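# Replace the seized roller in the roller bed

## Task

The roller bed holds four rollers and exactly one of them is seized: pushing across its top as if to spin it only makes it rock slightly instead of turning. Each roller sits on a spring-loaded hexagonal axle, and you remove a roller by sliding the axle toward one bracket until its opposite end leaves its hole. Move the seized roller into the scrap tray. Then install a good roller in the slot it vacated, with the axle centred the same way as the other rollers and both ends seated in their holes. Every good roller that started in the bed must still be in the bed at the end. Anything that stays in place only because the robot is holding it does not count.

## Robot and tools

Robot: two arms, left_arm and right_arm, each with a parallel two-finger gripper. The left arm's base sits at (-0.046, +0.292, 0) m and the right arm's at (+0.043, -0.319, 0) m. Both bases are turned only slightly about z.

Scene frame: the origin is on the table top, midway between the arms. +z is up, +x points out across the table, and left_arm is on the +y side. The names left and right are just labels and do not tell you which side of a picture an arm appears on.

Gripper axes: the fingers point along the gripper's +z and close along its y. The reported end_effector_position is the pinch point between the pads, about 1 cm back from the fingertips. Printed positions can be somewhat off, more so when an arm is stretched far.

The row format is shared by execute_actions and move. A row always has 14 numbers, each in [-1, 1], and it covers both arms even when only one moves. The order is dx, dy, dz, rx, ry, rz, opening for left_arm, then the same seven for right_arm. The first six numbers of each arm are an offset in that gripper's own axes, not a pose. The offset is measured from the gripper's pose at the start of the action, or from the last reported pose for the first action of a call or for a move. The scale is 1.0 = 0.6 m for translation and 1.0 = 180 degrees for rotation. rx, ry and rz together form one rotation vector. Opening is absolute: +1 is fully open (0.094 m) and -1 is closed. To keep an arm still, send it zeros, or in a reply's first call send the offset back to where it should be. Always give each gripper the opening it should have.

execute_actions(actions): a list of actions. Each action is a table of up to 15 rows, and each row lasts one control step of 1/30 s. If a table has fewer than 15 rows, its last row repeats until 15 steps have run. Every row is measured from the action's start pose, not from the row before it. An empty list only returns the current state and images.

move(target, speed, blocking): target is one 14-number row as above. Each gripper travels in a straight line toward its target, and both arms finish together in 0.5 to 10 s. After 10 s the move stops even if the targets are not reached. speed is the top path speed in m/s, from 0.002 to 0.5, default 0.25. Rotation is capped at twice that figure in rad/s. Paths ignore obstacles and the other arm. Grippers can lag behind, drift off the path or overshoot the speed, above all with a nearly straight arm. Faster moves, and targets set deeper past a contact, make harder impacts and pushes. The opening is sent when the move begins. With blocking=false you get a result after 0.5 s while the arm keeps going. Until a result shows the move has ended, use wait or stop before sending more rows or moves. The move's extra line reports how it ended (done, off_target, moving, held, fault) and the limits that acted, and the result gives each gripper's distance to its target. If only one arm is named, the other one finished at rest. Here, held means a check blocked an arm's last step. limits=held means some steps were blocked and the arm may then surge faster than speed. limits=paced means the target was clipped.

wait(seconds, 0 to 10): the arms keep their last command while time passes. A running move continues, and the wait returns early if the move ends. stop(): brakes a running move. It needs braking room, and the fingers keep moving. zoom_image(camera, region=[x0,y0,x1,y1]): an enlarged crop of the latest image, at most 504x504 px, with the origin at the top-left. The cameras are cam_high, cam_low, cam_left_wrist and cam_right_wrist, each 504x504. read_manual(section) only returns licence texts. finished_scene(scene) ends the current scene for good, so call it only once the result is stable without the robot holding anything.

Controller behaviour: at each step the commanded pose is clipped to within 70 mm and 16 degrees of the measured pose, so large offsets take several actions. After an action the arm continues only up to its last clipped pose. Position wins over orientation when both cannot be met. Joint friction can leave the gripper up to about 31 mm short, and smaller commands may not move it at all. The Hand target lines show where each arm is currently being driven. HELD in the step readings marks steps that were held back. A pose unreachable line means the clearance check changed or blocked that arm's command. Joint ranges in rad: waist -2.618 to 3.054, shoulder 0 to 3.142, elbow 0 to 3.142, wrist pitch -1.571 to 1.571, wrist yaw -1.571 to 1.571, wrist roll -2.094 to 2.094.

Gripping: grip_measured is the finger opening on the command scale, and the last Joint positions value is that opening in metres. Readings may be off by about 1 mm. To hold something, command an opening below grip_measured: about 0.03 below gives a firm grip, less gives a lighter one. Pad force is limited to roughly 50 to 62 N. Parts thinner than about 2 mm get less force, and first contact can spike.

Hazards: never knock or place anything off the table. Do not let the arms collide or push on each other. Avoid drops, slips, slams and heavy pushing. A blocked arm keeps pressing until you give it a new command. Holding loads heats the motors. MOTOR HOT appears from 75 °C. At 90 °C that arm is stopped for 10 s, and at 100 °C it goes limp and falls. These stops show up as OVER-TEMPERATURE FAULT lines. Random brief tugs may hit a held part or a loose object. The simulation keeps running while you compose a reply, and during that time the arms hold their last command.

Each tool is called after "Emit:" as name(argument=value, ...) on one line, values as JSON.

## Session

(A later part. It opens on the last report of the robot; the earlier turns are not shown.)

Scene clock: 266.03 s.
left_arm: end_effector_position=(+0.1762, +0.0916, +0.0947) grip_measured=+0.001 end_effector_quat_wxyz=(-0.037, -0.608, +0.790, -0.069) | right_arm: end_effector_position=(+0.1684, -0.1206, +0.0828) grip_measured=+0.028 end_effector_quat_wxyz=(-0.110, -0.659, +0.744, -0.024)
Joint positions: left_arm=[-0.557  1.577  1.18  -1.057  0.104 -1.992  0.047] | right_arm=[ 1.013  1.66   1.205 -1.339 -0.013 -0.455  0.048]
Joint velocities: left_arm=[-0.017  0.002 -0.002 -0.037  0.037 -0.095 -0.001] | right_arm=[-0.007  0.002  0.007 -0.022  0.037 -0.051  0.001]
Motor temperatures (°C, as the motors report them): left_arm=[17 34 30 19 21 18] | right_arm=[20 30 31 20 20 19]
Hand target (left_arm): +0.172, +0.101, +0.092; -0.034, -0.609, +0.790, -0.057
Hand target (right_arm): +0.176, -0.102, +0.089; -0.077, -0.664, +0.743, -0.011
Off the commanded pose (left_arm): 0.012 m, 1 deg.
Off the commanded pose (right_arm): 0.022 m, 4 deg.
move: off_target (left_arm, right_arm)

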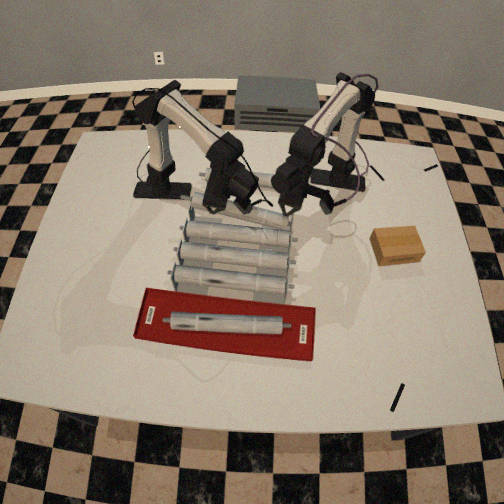

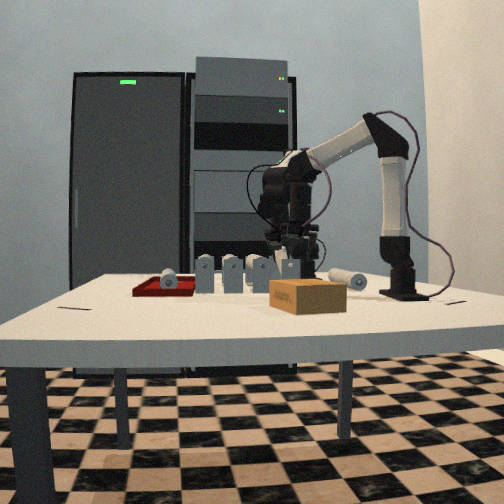

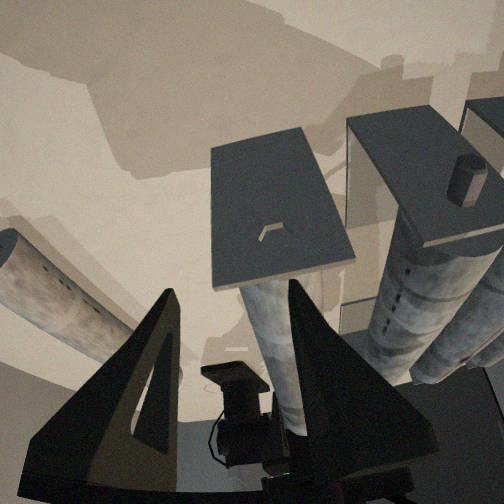

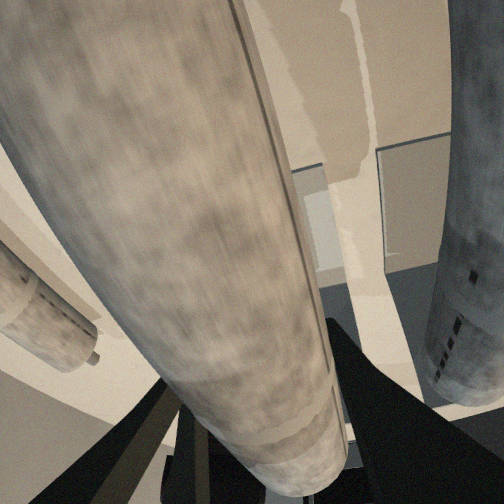

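Emit:
move(target=[0.04,-0.05,-0.01,0,0,0,0.5,0,0,0,0,0,0,-0.06], speed=0.04)

Emit:
move(target=[0,0,0.12,0,0,0,0.5,0,0,0,0,0,0,-0.06], speed=0.04)

Emit:
move(target=[0,0,0,0,0,0,-0.1,0,0,0,0,0,0,-0.06])

Emit:
move(target=[-0.02,0,-0.07,0,0,0,-0.1,-0.02,-0.02,-0.02,0,0,0,-0.06], speed=0.01)

Scene clock: 272.83 s.
left_arm: end_effector_position=(+0.2025, +0.0636, +0.1098) grip_measured=+0.499 end_effector_quat_wxyz=(-0.034, -0.606, +0.790, -0.084) | right_arm: end_effector_position=(+0.1684, -0.1206, +0.0828) grip_measured=+0.028 end_effector_quat_wxyz=(-0.110, -0.659, +0.744, -0.024)
Joint positions: left_arm=[-0.574  1.685  1.35  -1.086  0.104 -2.008  0.07 ] | right_arm=[ 1.013  1.66   1.205 -1.339 -0.013 -0.455  0.048]
Joint velocities: left_arm=[ 0.002 -0.002  0.007 -0.037  0.007 -0.051 -0.   ] | right_arm=[ 0.022 -0.017 -0.012  0.022  0.051  0.037 -0.   ]
Motor temperatures (°C, as the motors report them): left_arm=[17 33 30 19 21 18] | right_arm=[20 29 32 20 20 19]
Hand target (left_arm): +0.199, +0.062, +0.105; -0.037, -0.608, +0.790, -0.069
Hand target (right_arm): +0.168, -0.121, +0.083; -0.110, -0.659, +0.744, -0.024
Off the commanded pose (left_arm): 0.006 m, 2 deg.
Off the commanded pose (right_arm): 0.000 m, 0 deg.
move: done

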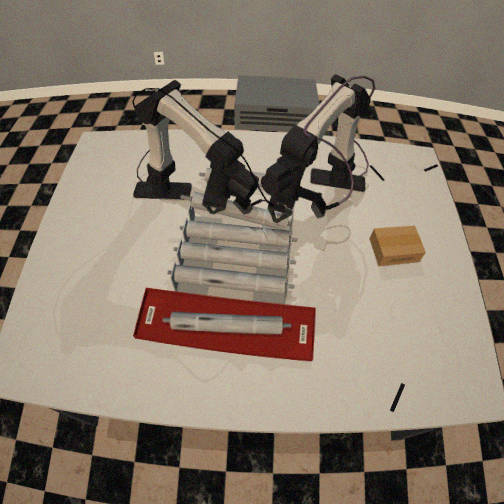

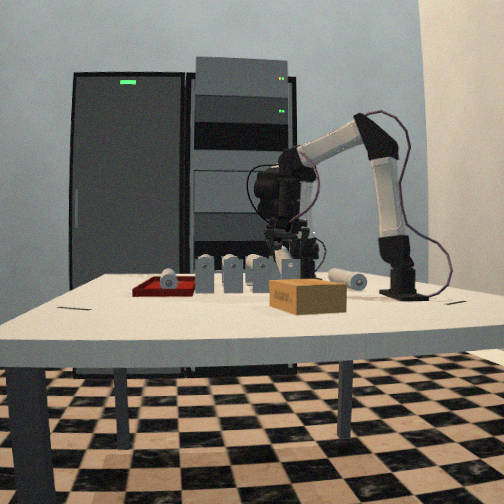

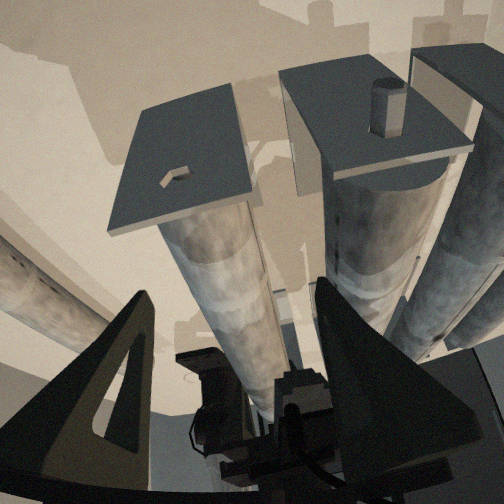

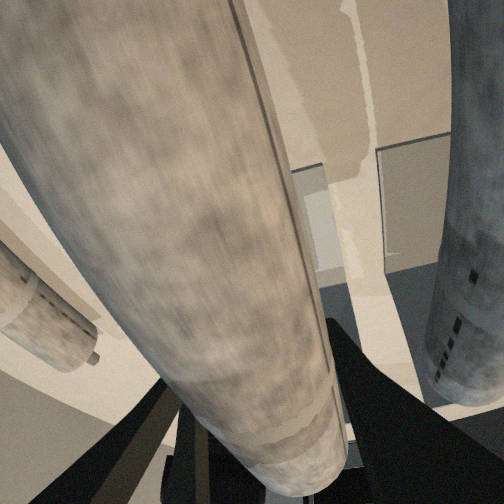

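Scene clock: 274.93 s.
left_arm: end_effector_position=(+0.1993, +0.0589, +0.0498) grip_measured=+0.499 end_effector_quat_wxyz=(-0.038, -0.607, +0.790, -0.074) | right_arm: end_effector_position=(+0.1684, -0.1206, +0.0828) grip_measured=+0.028 end_effector_quat_wxyz=(-0.110, -0.659, +0.744, -0.024)
Joint positions: left_arm=[-0.59   1.753  1.188 -0.876  0.105 -2.024  0.07 ] | right_arm=[ 1.013  1.66   1.205 -1.339 -0.013 -0.454  0.048]
Joint velocities: left_arm=[-0.022  0.012  0.007  0.022  0.037 -0.051 -0.   ] | right_arm=[-0.007 -0.002  0.012 -0.037 -0.037 -0.066 -0.001]
Motor temperatures (°C, as the motors report them): left_arm=[17 33 30 19 20 18] | right_arm=[20 29 32 20 20 19]
Hand target (left_arm): +0.205, +0.053, +0.039; -0.035, -0.606, +0.790, -0.084
Hand target (right_arm): +0.168, -0.121, +0.083; -0.110, -0.659, +0.744, -0.024
Off the commanded pose (left_arm): 0.015 m, 1 deg.
Off the commanded pose (right_arm): 0.000 m, 0 deg.
move: off_target (left_arm)

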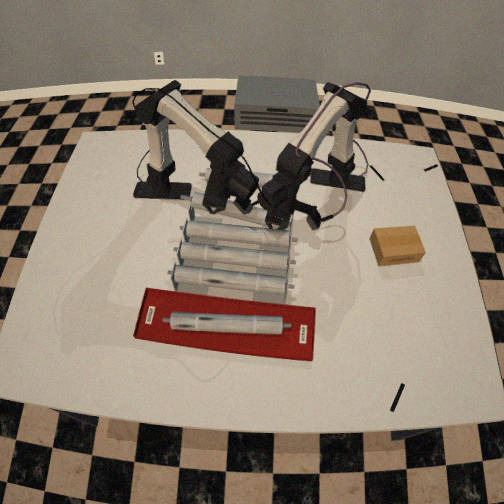

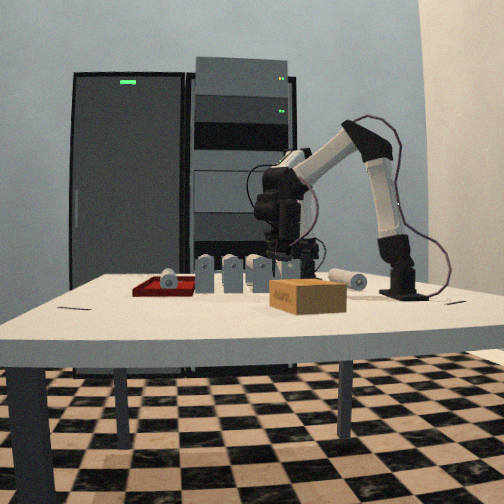

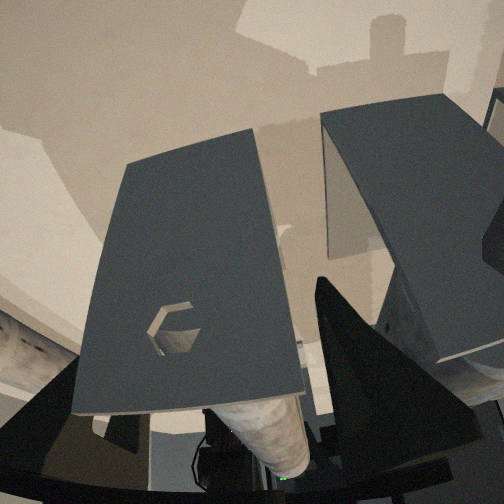

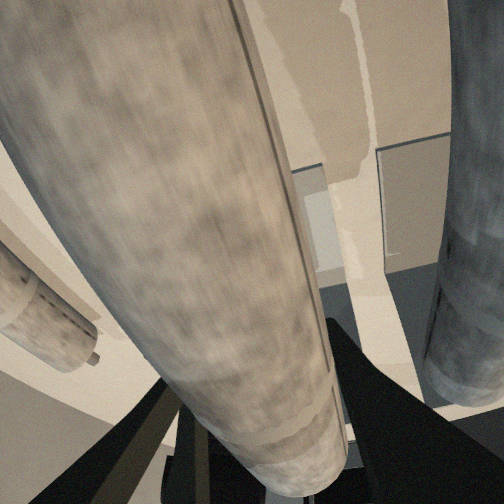

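Scene clock: 275.43 s.
left_arm: end_effector_position=(+0.1975, +0.0599, +0.0496) grip_measured=+0.032 end_effector_quat_wxyz=(-0.041, -0.612, +0.786, -0.070) | right_arm: end_effector_position=(+0.1691, -0.1207, +0.0827) grip_measured=+0.028 end_effector_quat_wxyz=(-0.108, -0.655, +0.748, -0.026)
Joint positions: left_arm=[-0.59   1.753  1.188 -0.884  0.108 -2.037  0.048] | right_arm=[ 1.013  1.66   1.205 -1.338 -0.009 -0.443  0.048]
Joint velocities: left_arm=[-0.002  0.002 -0.007  0.051  0.022  0.051  0.001] | right_arm=[-0.017  0.012  0.012  0.007  0.022 -0.051 -0.001]
Motor temperatures (°C, as the motors report them): left_arm=[17 33 30 19 20 18] | right_arm=[20 29 32 20 20 19]
Hand target (left_arm): +0.199, +0.059, +0.050; -0.038, -0.607, +0.790, -0.074
Hand target (right_arm): +0.168, -0.121, +0.083; -0.109, -0.659, +0.744, -0.024
Off the commanded pose (left_arm): 0.002 m, 1 deg.
Off the commanded pose (right_arm): 0.001 m, 1 deg.
move: done

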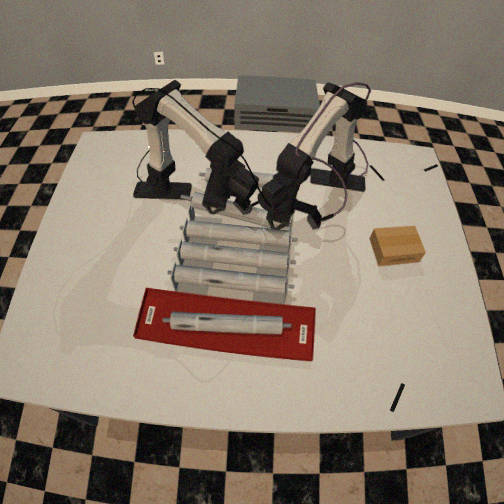

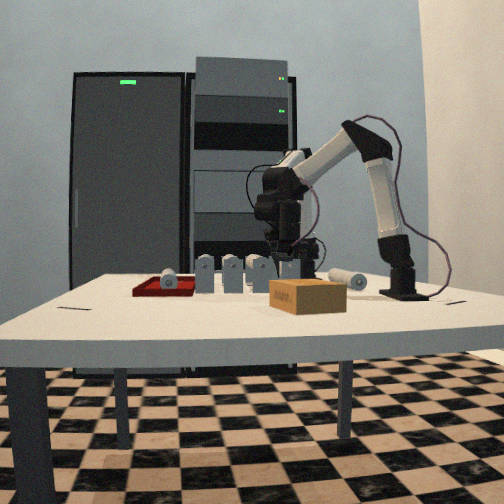

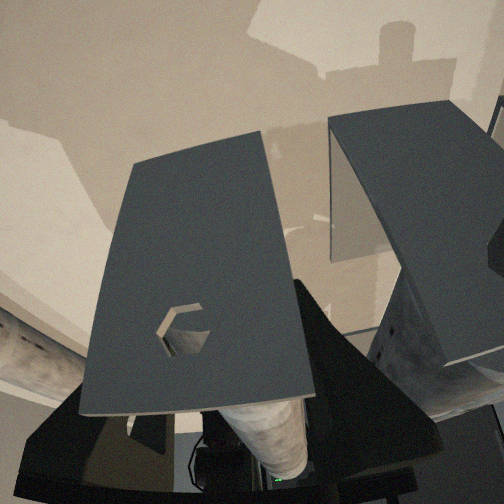

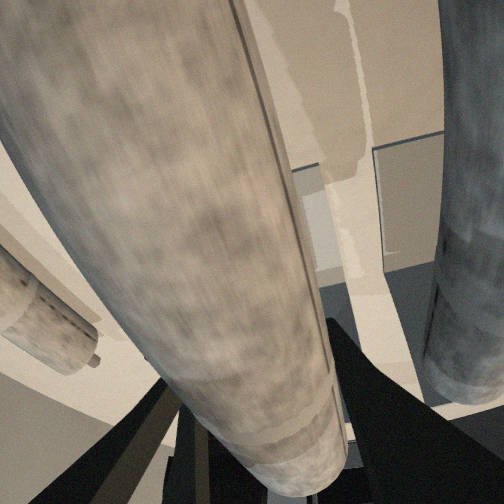

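Scene clock: 280.10 s.
left_arm: end_effector_position=(+0.1978, +0.0654, +0.0648) grip_measured=+0.032 end_effector_quat_wxyz=(-0.055, -0.623, +0.778, -0.066) | right_arm: end_effector_position=(+0.1742, -0.1176, +0.0917) grip_measured=+0.028 end_effector_quat_wxyz=(-0.122, -0.662, +0.739, -0.031)
Joint positions: left_arm=[-0.562  1.735  1.229 -0.958  0.136 -2.037  0.048] | right_arm=[ 1.007  1.701  1.28  -1.402 -0.002 -0.47   0.048]
Joint velocities: left_arm=[ 0.002 -0.002 -0.002 -0.066  0.022 -0.022  0.001] | right_arm=[ 0.002 -0.002 -0.002 -0.007  0.022 -0.081 -0.   ]
Motor temperatures (°C, as the motors report them): left_arm=[17 34 30 19 20 18] | right_arm=[20 29 32 20 20 19]
Hand target (left_arm): +0.199, +0.077, +0.088; -0.040, -0.613, +0.786, -0.071
Hand target (right_arm): +0.183, -0.108, +0.091; -0.108, -0.655, +0.747, -0.026
Off the commanded pose (left_arm): 0.028 m, 2 deg.
Off the commanded pose (right_arm): 0.013 m, 2 deg.
move: off_target (left_arm, right_arm)

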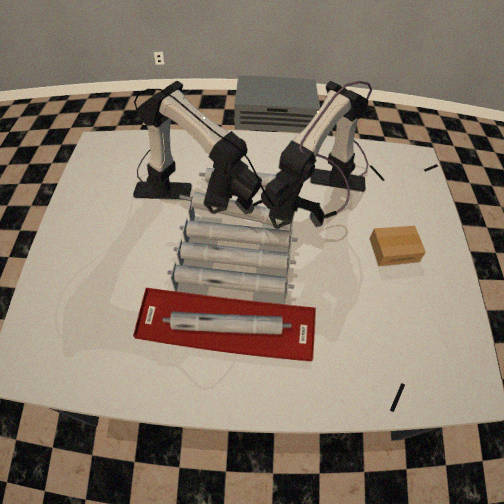

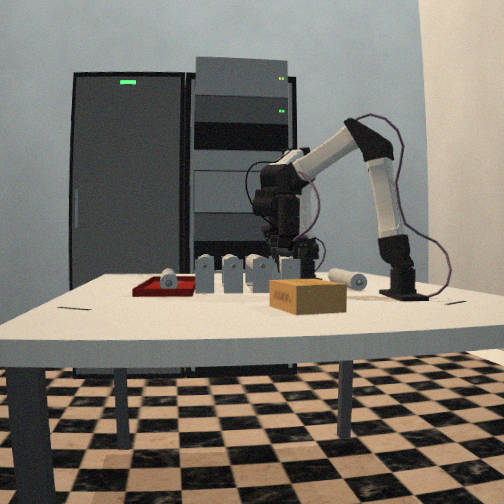

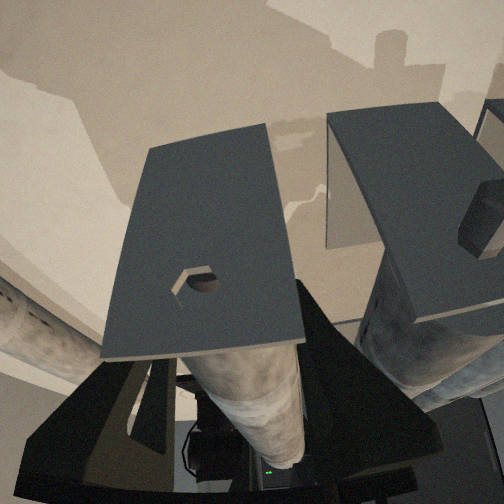

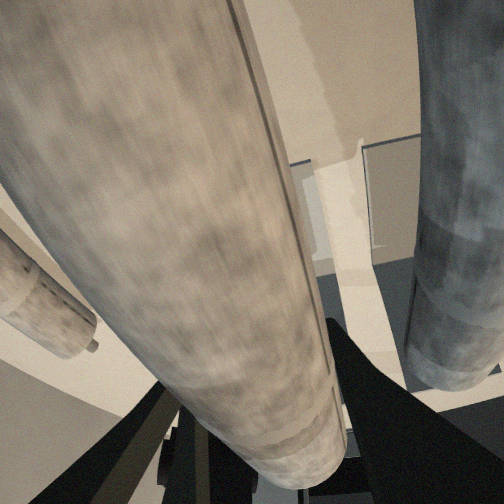

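Collar visible below the hole; up a bit more, slightly -x.

Emit:
move(target=[-0.02,0.02,-0.055,0,0,0,-0.1,-0.02,-0.01,0,0,0,0,-0.06], speed=0.008)

Scene clock: 286.70 s.
left_arm: end_effector_position=(+0.1970, +0.0693, +0.0773) grip_measured=+0.019 end_effector_quat_wxyz=(+0.063, +0.638, -0.763, +0.077) | right_arm: end_effector_position=(+0.1751, -0.1168, +0.0891) grip_measured=+0.027 end_effector_quat_wxyz=(+0.132, +0.666, -0.733, +0.039)
Joint positions: left_arm=[-0.545  1.695  1.229 -0.98   0.155 -2.064  0.048] | right_arm=[ 1.012  1.729  1.295 -1.413  0.007 -0.477  0.048]
Joint velocities: left_arm=[-0.012  0.007  0.002  0.007  0.051  0.022  0.   ] | right_arm=[ 0.017 -0.012 -0.012  0.007 -0.007 -0.007  0.   ]
Motor temperatures (°C, as the motors report them): left_arm=[17 36 31 19 20 18] | right_arm=[20 29 32 20 20 19]
Hand target (left_arm): +0.189, +0.084, +0.094; -0.055, -0.623, +0.777, -0.068
Hand target (right_arm): +0.181, -0.107, +0.089; -0.122, -0.662, +0.739, -0.031
Off the commanded pose (left_arm): 0.025 m, 3 deg.
Off the commanded pose (right_arm): 0.012 m, 2 deg.
move: off_target (left_arm, right_arm)

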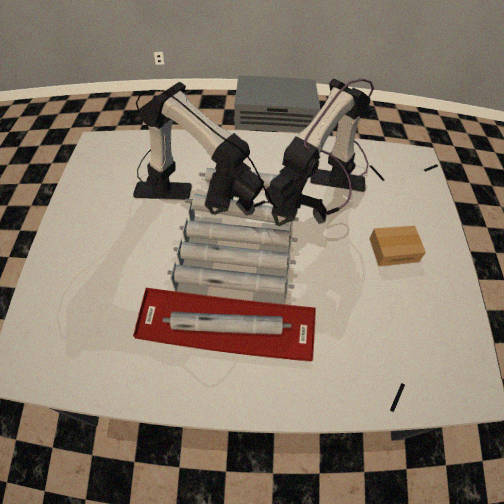

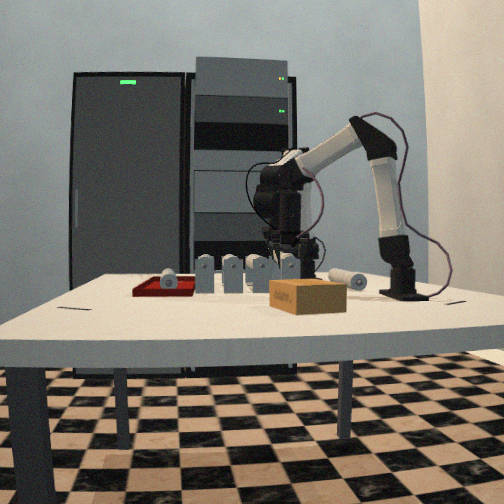

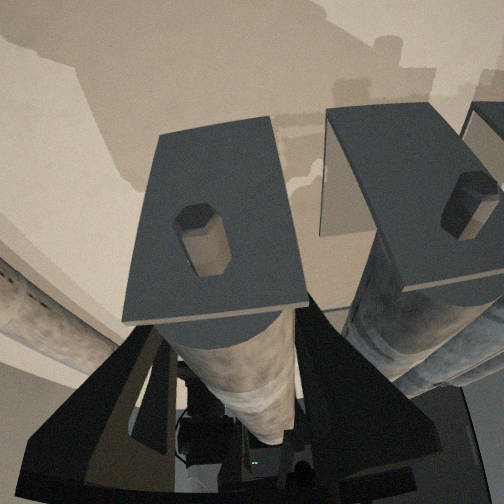

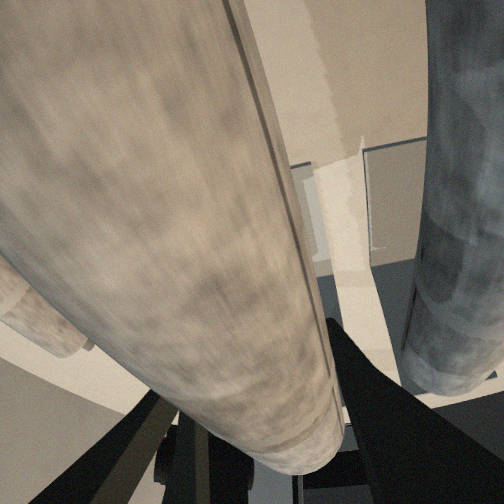

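Emit:
move(target=[0,0,-0.1,0,0,0,0.5,0,0,0,0,0,0,-0.06], speed=0.06)

Emit:
move(target=[-0.13,0.01,-0.02,0,-0.06,0,-0.3,0,0,0,0,0,0,-0.06], speed=0.08)

Emit:
move(target=[0,0,0.13,0,0,0,-0.3,0,0,0,0,0,0,-0.06], speed=0.06)

Emit:
move(target=[0.07,0,0,0,0,0,-0.3,0,0,0,0,0,0,-0.06], speed=0.03)

Scene clock: 291.73 s.
left_arm: end_effector_position=(+0.1964, +0.0769, +0.1309) grip_measured=+0.499 end_effector_quat_wxyz=(+0.062, +0.638, -0.763, +0.075) | right_arm: end_effector_position=(+0.1752, -0.1167, +0.0891) grip_measured=+0.027 end_effector_quat_wxyz=(+0.132, +0.667, -0.733, +0.039)
Joint positions: left_arm=[-0.527  1.656  1.402 -1.198  0.155 -2.046  0.07 ] | right_arm=[ 1.012  1.729  1.295 -1.412  0.007 -0.479  0.048]
Joint velocities: left_arm=[-0.002 -0.017 -0.007  0.066  0.037 -0.066 -0.   ] | right_arm=[ 0.007 -0.007 -0.022 -0.051 -0.125  0.081 -0.001]
Motor temperatures (°C, as the motors report them): left_arm=[17 37 31 19 20 18] | right_arm=[20 29 32 20 20 19]
Hand target (left_arm): +0.197, +0.080, +0.136; -0.062, -0.638, +0.763, -0.078
Hand target (right_arm): +0.175, -0.117, +0.089; -0.132, -0.666, +0.733, -0.039
Off the commanded pose (left_arm): 0.007 m, 0 deg.
Off the commanded pose (right_arm): 0.000 m, 0 deg.
move: done

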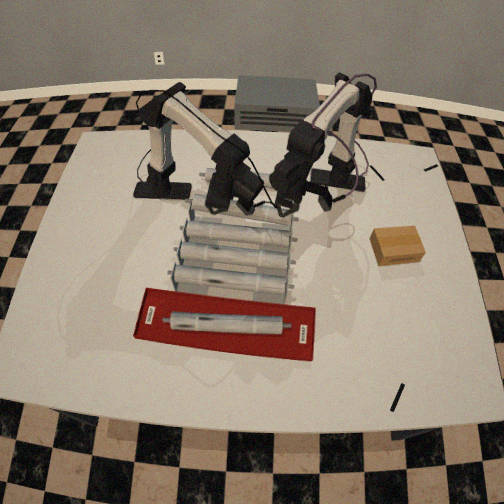

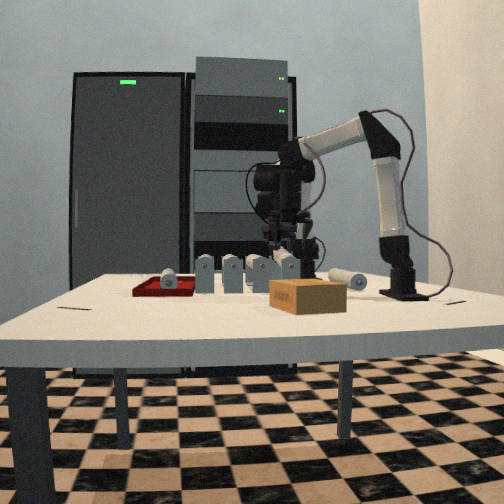

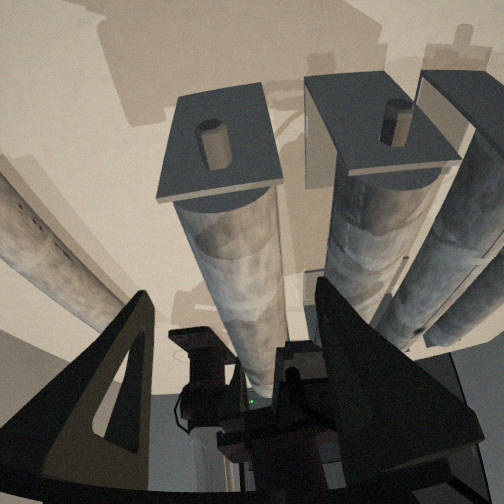

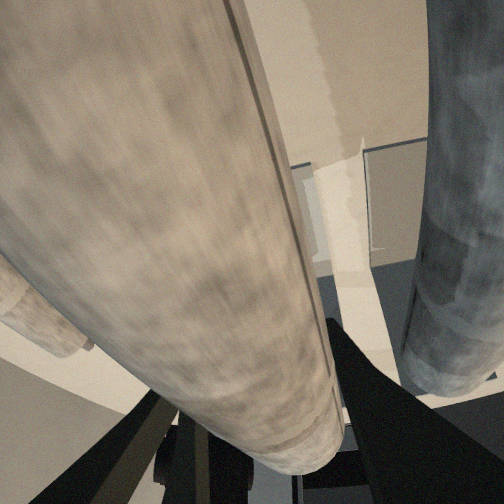

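Scene clock: 293.30 s.
left_arm: end_effector_position=(+0.2099, +0.1471, +0.1309) grip_measured=-0.299 end_effector_quat_wxyz=(-0.009, +0.644, -0.765, +0.027) | right_arm: end_effector_position=(+0.1752, -0.1167, +0.0891) grip_measured=+0.027 end_effector_quat_wxyz=(+0.132, +0.667, -0.733, +0.039)
Joint positions: left_arm=[-0.398  1.603  1.358 -1.269  0.001 -1.915  0.033] | right_arm=[ 1.012  1.729  1.295 -1.412  0.007 -0.479  0.048]
Joint velocities: left_arm=[-0.002  0.002  0.012 -0.051 -0.007 -0.051 -0.001] | right_arm=[-0.002 -0.007 -0.002  0.022 -0.037 -0.051 -0.   ]
Motor temperatures (°C, as the motors report them): left_arm=[17 37 31 19 20 18] | right_arm=[20 29 32 20 20 19]
Hand target (left_arm): +0.204, +0.156, +0.129; +0.011, -0.643, +0.766, -0.014
Hand target (right_arm): +0.175, -0.117, +0.089; -0.132, -0.667, +0.733, -0.039
Off the commanded pose (left_arm): 0.011 m, 1 deg.
Off the commanded pose (right_arm): 0.000 m, 0 deg.
move: off_target (left_arm)

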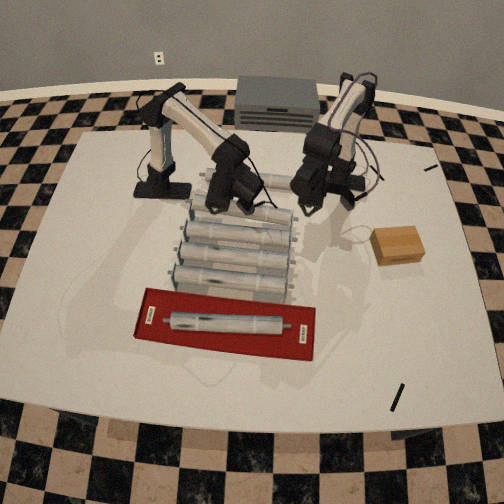

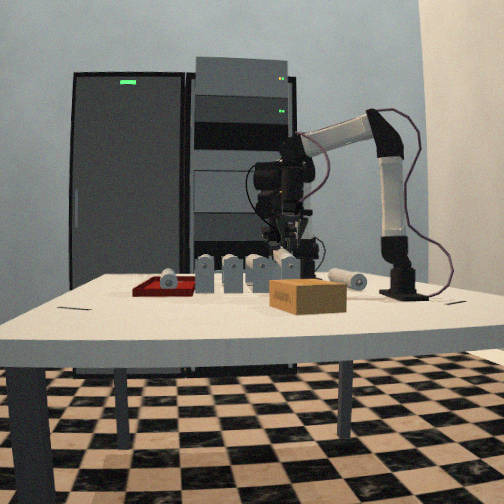

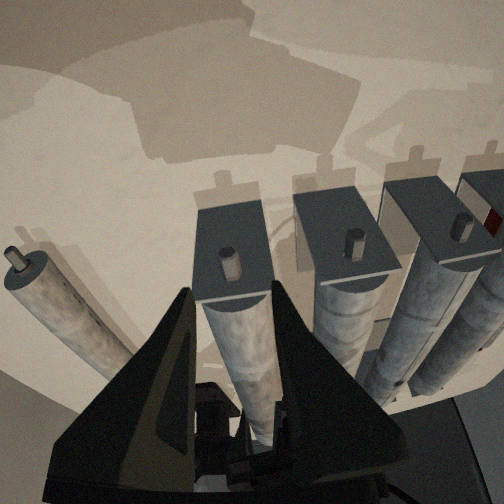

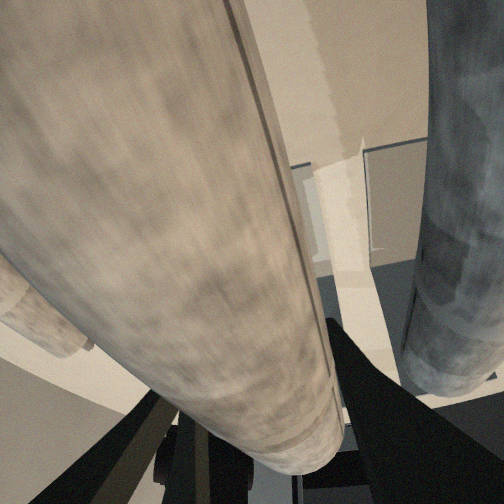

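Scene clock: 295.07 s.
left_arm: end_effector_position=(+0.2161, +0.1436, +0.0637) grip_measured=-0.299 end_effector_quat_wxyz=(-0.014, +0.643, -0.764, +0.040) | right_arm: end_effector_position=(+0.1752, -0.1167, +0.0891) grip_measured=+0.027 end_effector_quat_wxyz=(+0.132, +0.667, -0.733, +0.039)
Joint positions: left_arm=[-0.398  1.64   1.126 -0.973  0.001 -1.914  0.033] | right_arm=[ 1.012  1.729  1.295 -1.412  0.007 -0.479  0.048]
Joint velocities: left_arm=[ 0.022  0.012 -0.012  0.037  0.022  0.037 -0.   ] | right_arm=[ 0.002 -0.007  0.012  0.037 -0.066 -0.081  0.001]
Motor temperatures (°C, as the motors report them): left_arm=[17 36 31 19 20 18] | right_arm=[20 29 32 20 20 19]
Hand target (left_arm): +0.213, +0.146, +0.053; +0.009, -0.644, +0.765, -0.027
Hand target (right_arm): +0.175, -0.117, +0.089; -0.132, -0.667, +0.733, -0.039
Off the commanded pose (left_arm): 0.011 m, 2 deg.
Off the commanded pose (right_arm): 0.000 m, 0 deg.
move: off_target (left_arm)

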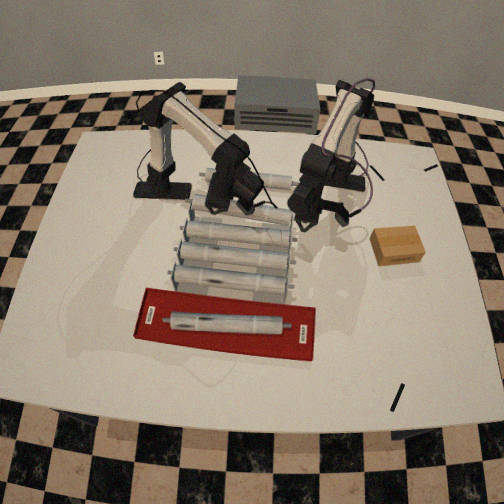

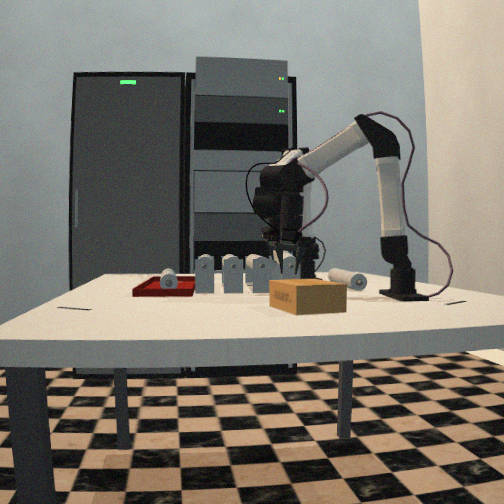

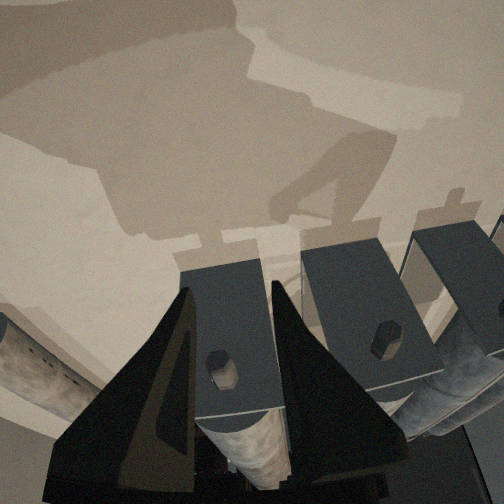

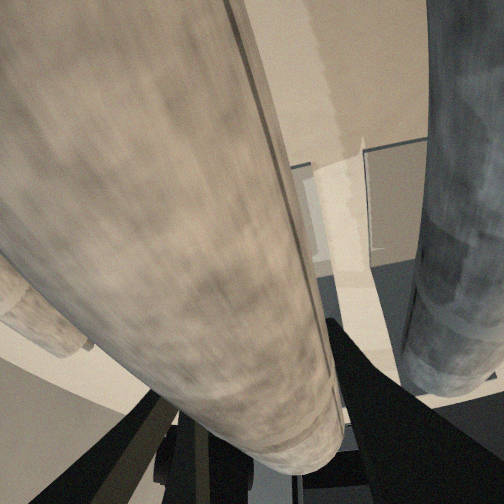

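Scene clock: 296.73 s.
left_arm: end_effector_position=(+0.2121, +0.1282, +0.0697) grip_measured=-0.299 end_effector_quat_wxyz=(-0.047, +0.656, -0.753, +0.021) | right_arm: end_effector_position=(+0.1752, -0.1167, +0.0891) grip_measured=+0.027 end_effector_quat_wxyz=(+0.132, +0.667, -0.733, +0.039)
Joint positions: left_arm=[-0.495  1.669  1.181 -1.02  -0.081 -2.042  0.033] | right_arm=[ 1.012  1.729  1.295 -1.412  0.007 -0.479  0.048]
Joint velocities: left_arm=[-0.002  0.007 -0.002  0.037  0.022 -0.037  0.001] | right_arm=[ 0.007  0.022  0.007 -0.007  0.007  0.037  0.   ]
Motor temperatures (°C, as the motors report them): left_arm=[17 36 31 19 20 18] | right_arm=[20 29 32 20 20 19]
Hand target (left_arm): +0.208, +0.103, +0.065; +0.013, -0.643, +0.765, -0.039
Hand target (right_arm): +0.175, -0.117, +0.089; -0.132, -0.667, +0.733, -0.039
Off the commanded pose (left_arm): 0.027 m, 5 deg.
Off the commanded pose (right_arm): 0.000 m, 0 deg.
move: off_target (left_arm)

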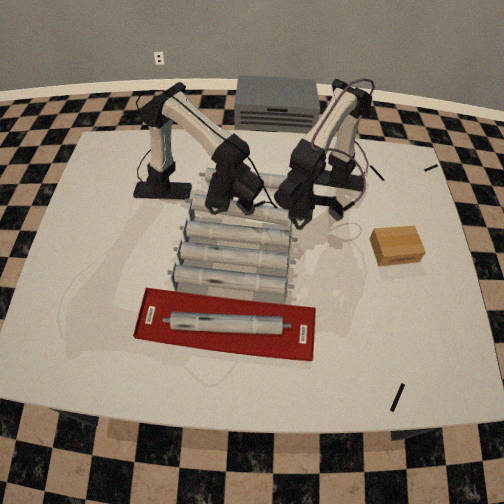

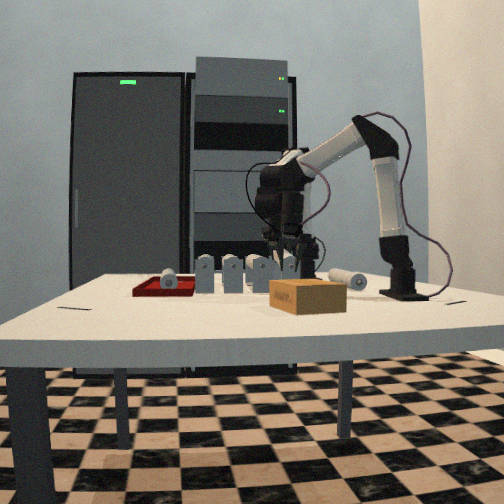

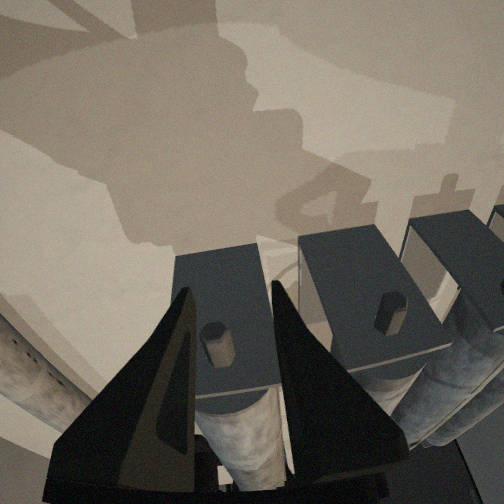

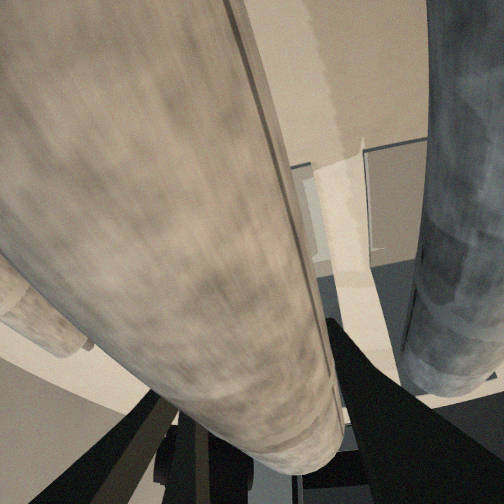

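Emit:
move(target=[0,0,0,0,0,0,-0.9,0,0,0,0,0,0,-0.06])

Emit:
move(target=[-0.11,0,0,0,0,0,-0.9,0,0,0,0,0,0,-0.06], speed=0.03)

Emit:
move(target=[-0.08,0,0,0,0,0,-0.9,0,-0.01,0.045,0,-0.04,0,-0.06], speed=0.03)

Scene clock: 309.73 s.
left_arm: end_effector_position=(+0.2050, +0.1309, +0.0689) grip_measured=-0.797 end_effector_quat_wxyz=(-0.040, +0.656, -0.754, +0.008) | right_arm: end_effector_position=(+0.1752, -0.1167, +0.0891) grip_measured=+0.027 end_effector_quat_wxyz=(+0.132, +0.666, -0.733, +0.039)
Joint positions: left_arm=[-0.496  1.669  1.18  -1.048 -0.073 -2.045  0.01 ] | right_arm=[ 1.012  1.729  1.295 -1.412  0.007 -0.479  0.048]
Joint velocities: left_arm=[ 0.002 -0.007  0.012 -0.007 -0.022 -0.037 -0.   ] | right_arm=[-0.002 -0.007  0.007 -0.037 -0.051  0.051  0.   ]
Motor temperatures (°C, as the motors report them): left_arm=[18 33 32 19 21 18] | right_arm=[20 30 31 20 19 19]
Hand target (left_arm): +0.212, +0.128, +0.070; +0.047, -0.656, +0.753, -0.021
Hand target (right_arm): +0.175, -0.117, +0.089; -0.132, -0.667, +0.733, -0.038
Off the commanded pose (left_arm): 0.008 m, 2 deg.
Off the commanded pose (right_arm): 0.000 m, 0 deg.
move: done

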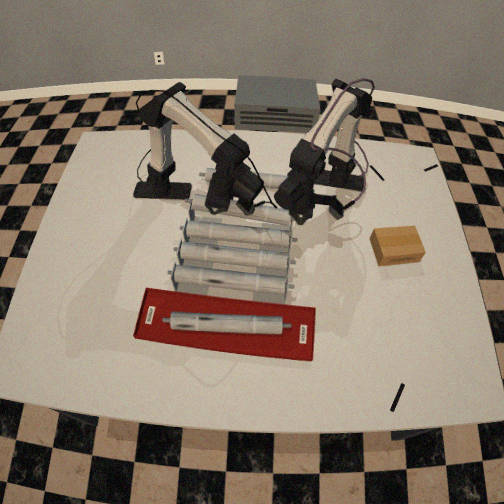

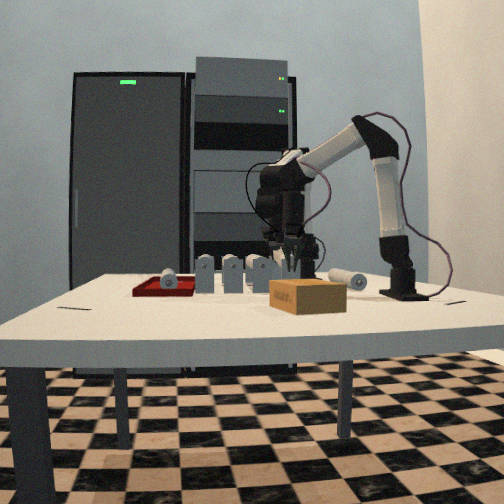

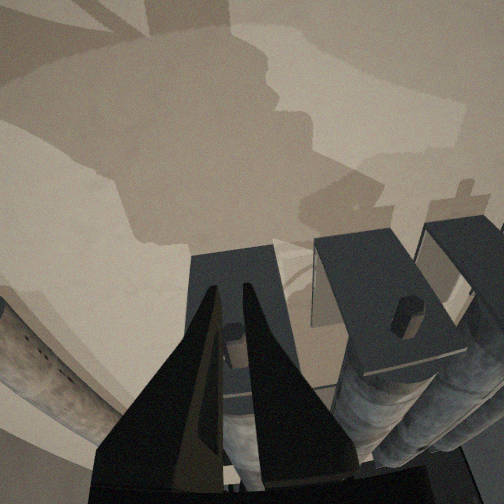

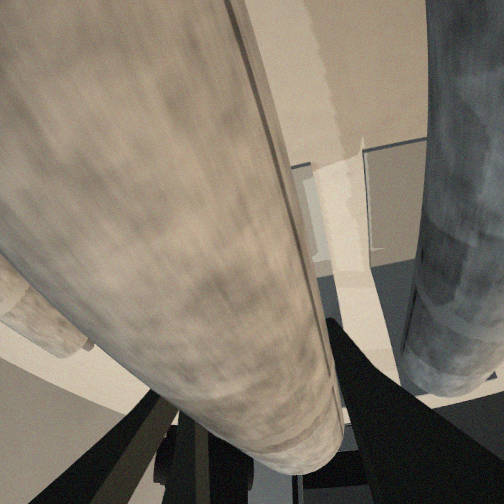

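Scene clock: 312.20 s.
left_arm: end_effector_position=(+0.2082, +0.1526, +0.0667) grip_measured=-0.797 end_effector_quat_wxyz=(+0.026, +0.645, -0.762, +0.047) | right_arm: end_effector_position=(+0.1752, -0.1167, +0.0891) grip_measured=+0.027 end_effector_quat_wxyz=(+0.132, +0.666, -0.733, +0.039)
Joint positions: left_arm=[-0.335  1.611  1.107 -1.001  0.086 -1.86   0.01 ] | right_arm=[ 1.012  1.729  1.295 -1.412  0.007 -0.479  0.048]
Joint velocities: left_arm=[-0.002 -0.007  0.007  0.007  0.037  0.037  0.   ] | right_arm=[ 0.002  0.002 -0.027 -0.007  0.037 -0.022  0.   ]
Motor temperatures (°C, as the motors report them): left_arm=[18 34 31 19 21 18] | right_arm=[20 30 31 20 19 19]
Hand target (left_arm): +0.213, +0.194, +0.074; +0.038, -0.656, +0.754, -0.007
Hand target (right_arm): +0.175, -0.117, +0.089; -0.132, -0.667, +0.733, -0.039
Off the commanded pose (left_arm): 0.044 m, 9 deg.
Off the commanded pose (right_arm): 0.000 m, 0 deg.
move: off_target (left_arm)

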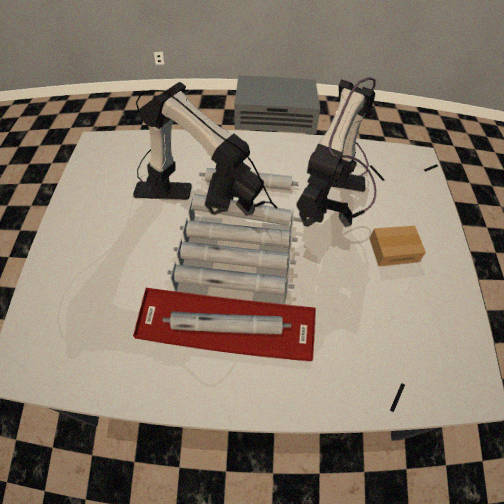

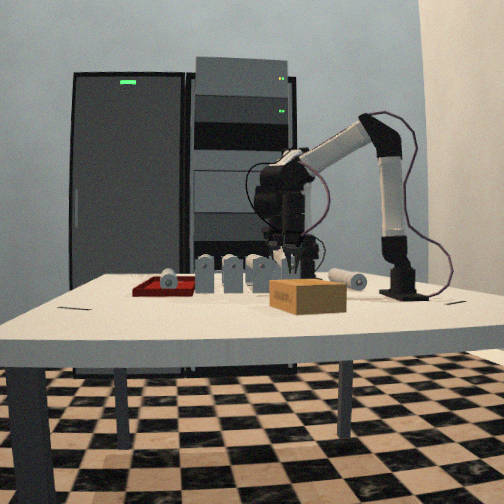

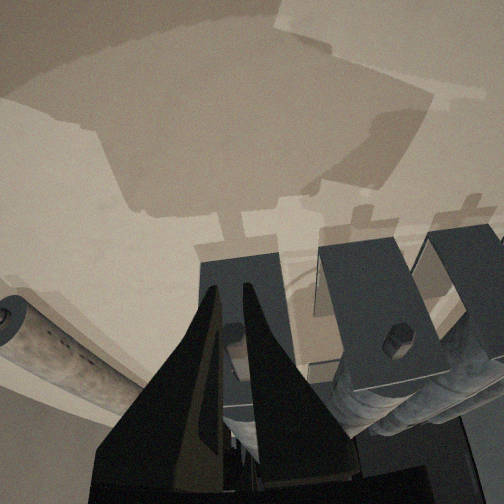

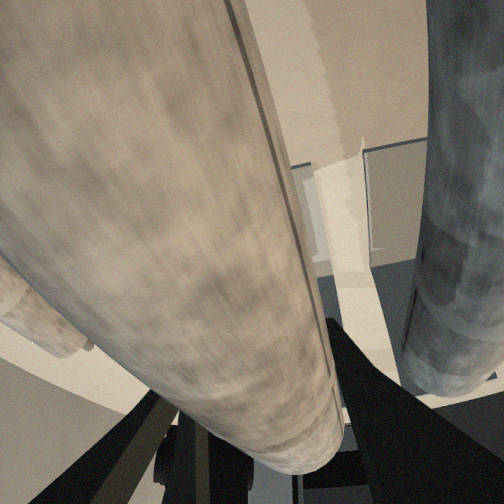

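Scene clock: 314.53 s.
left_arm: end_effector_position=(+0.2077, +0.1436, +0.0663) grip_measured=-0.797 end_effector_quat_wxyz=(-0.109, -0.621, +0.769, -0.107) | right_arm: end_effector_position=(+0.1751, -0.1166, +0.0844) grip_measured=+0.026 end_effector_quat_wxyz=(-0.076, -0.667, +0.741, +0.015)
Joint positions: left_arm=[-0.242  1.611  1.076 -0.959  0.297 -1.73   0.01 ] | right_arm=[ 0.964  1.607  1.168 -1.274 -0.062 -0.523  0.048]
Joint velocities: left_arm=[ 0.017  0.007 -0.012 -0.022 -0.037  0.037  0.   ] | right_arm=[-0.002 -0.007  0.017  0.007 -0.022  0.007 -0.   ]
Motor temperatures (°C, as the motors report them): left_arm=[18 34 31 19 21 18] | right_arm=[20 30 30 20 19 19]
Hand target (left_arm): +0.213, +0.195, +0.064; -0.032, -0.645, +0.762, -0.047
Hand target (right_arm): +0.177, -0.125, +0.064; -0.087, -0.668, +0.739, +0.004
Off the commanded pose (left_arm): 0.057 m, 12 deg.
Off the commanded pose (right_arm): 0.023 m, 2 deg.
move: off_target (left_arm, right_arm)

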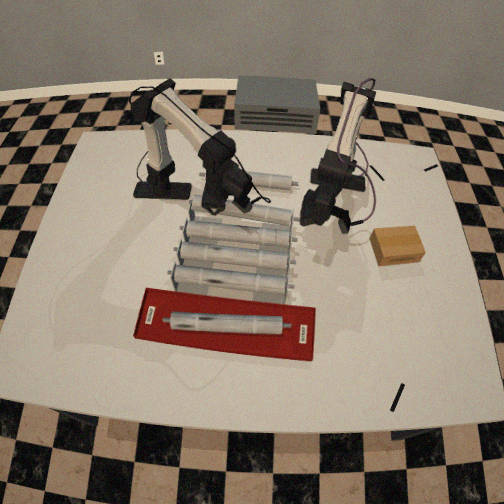

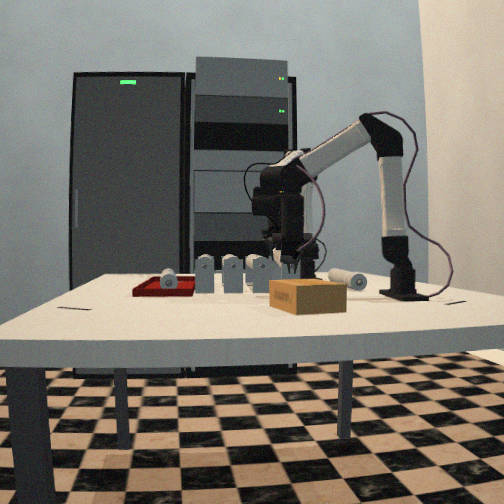

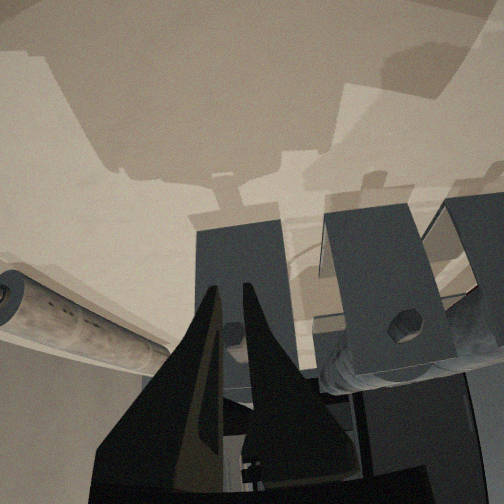

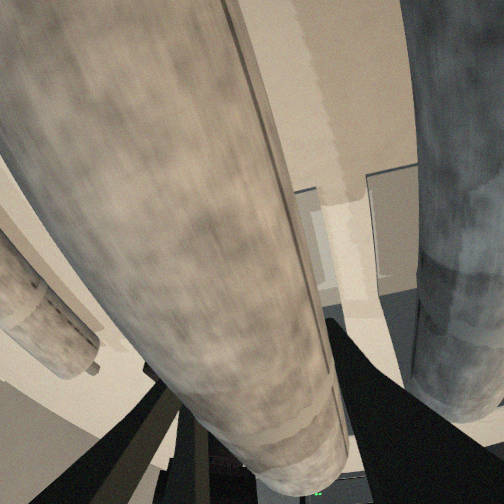

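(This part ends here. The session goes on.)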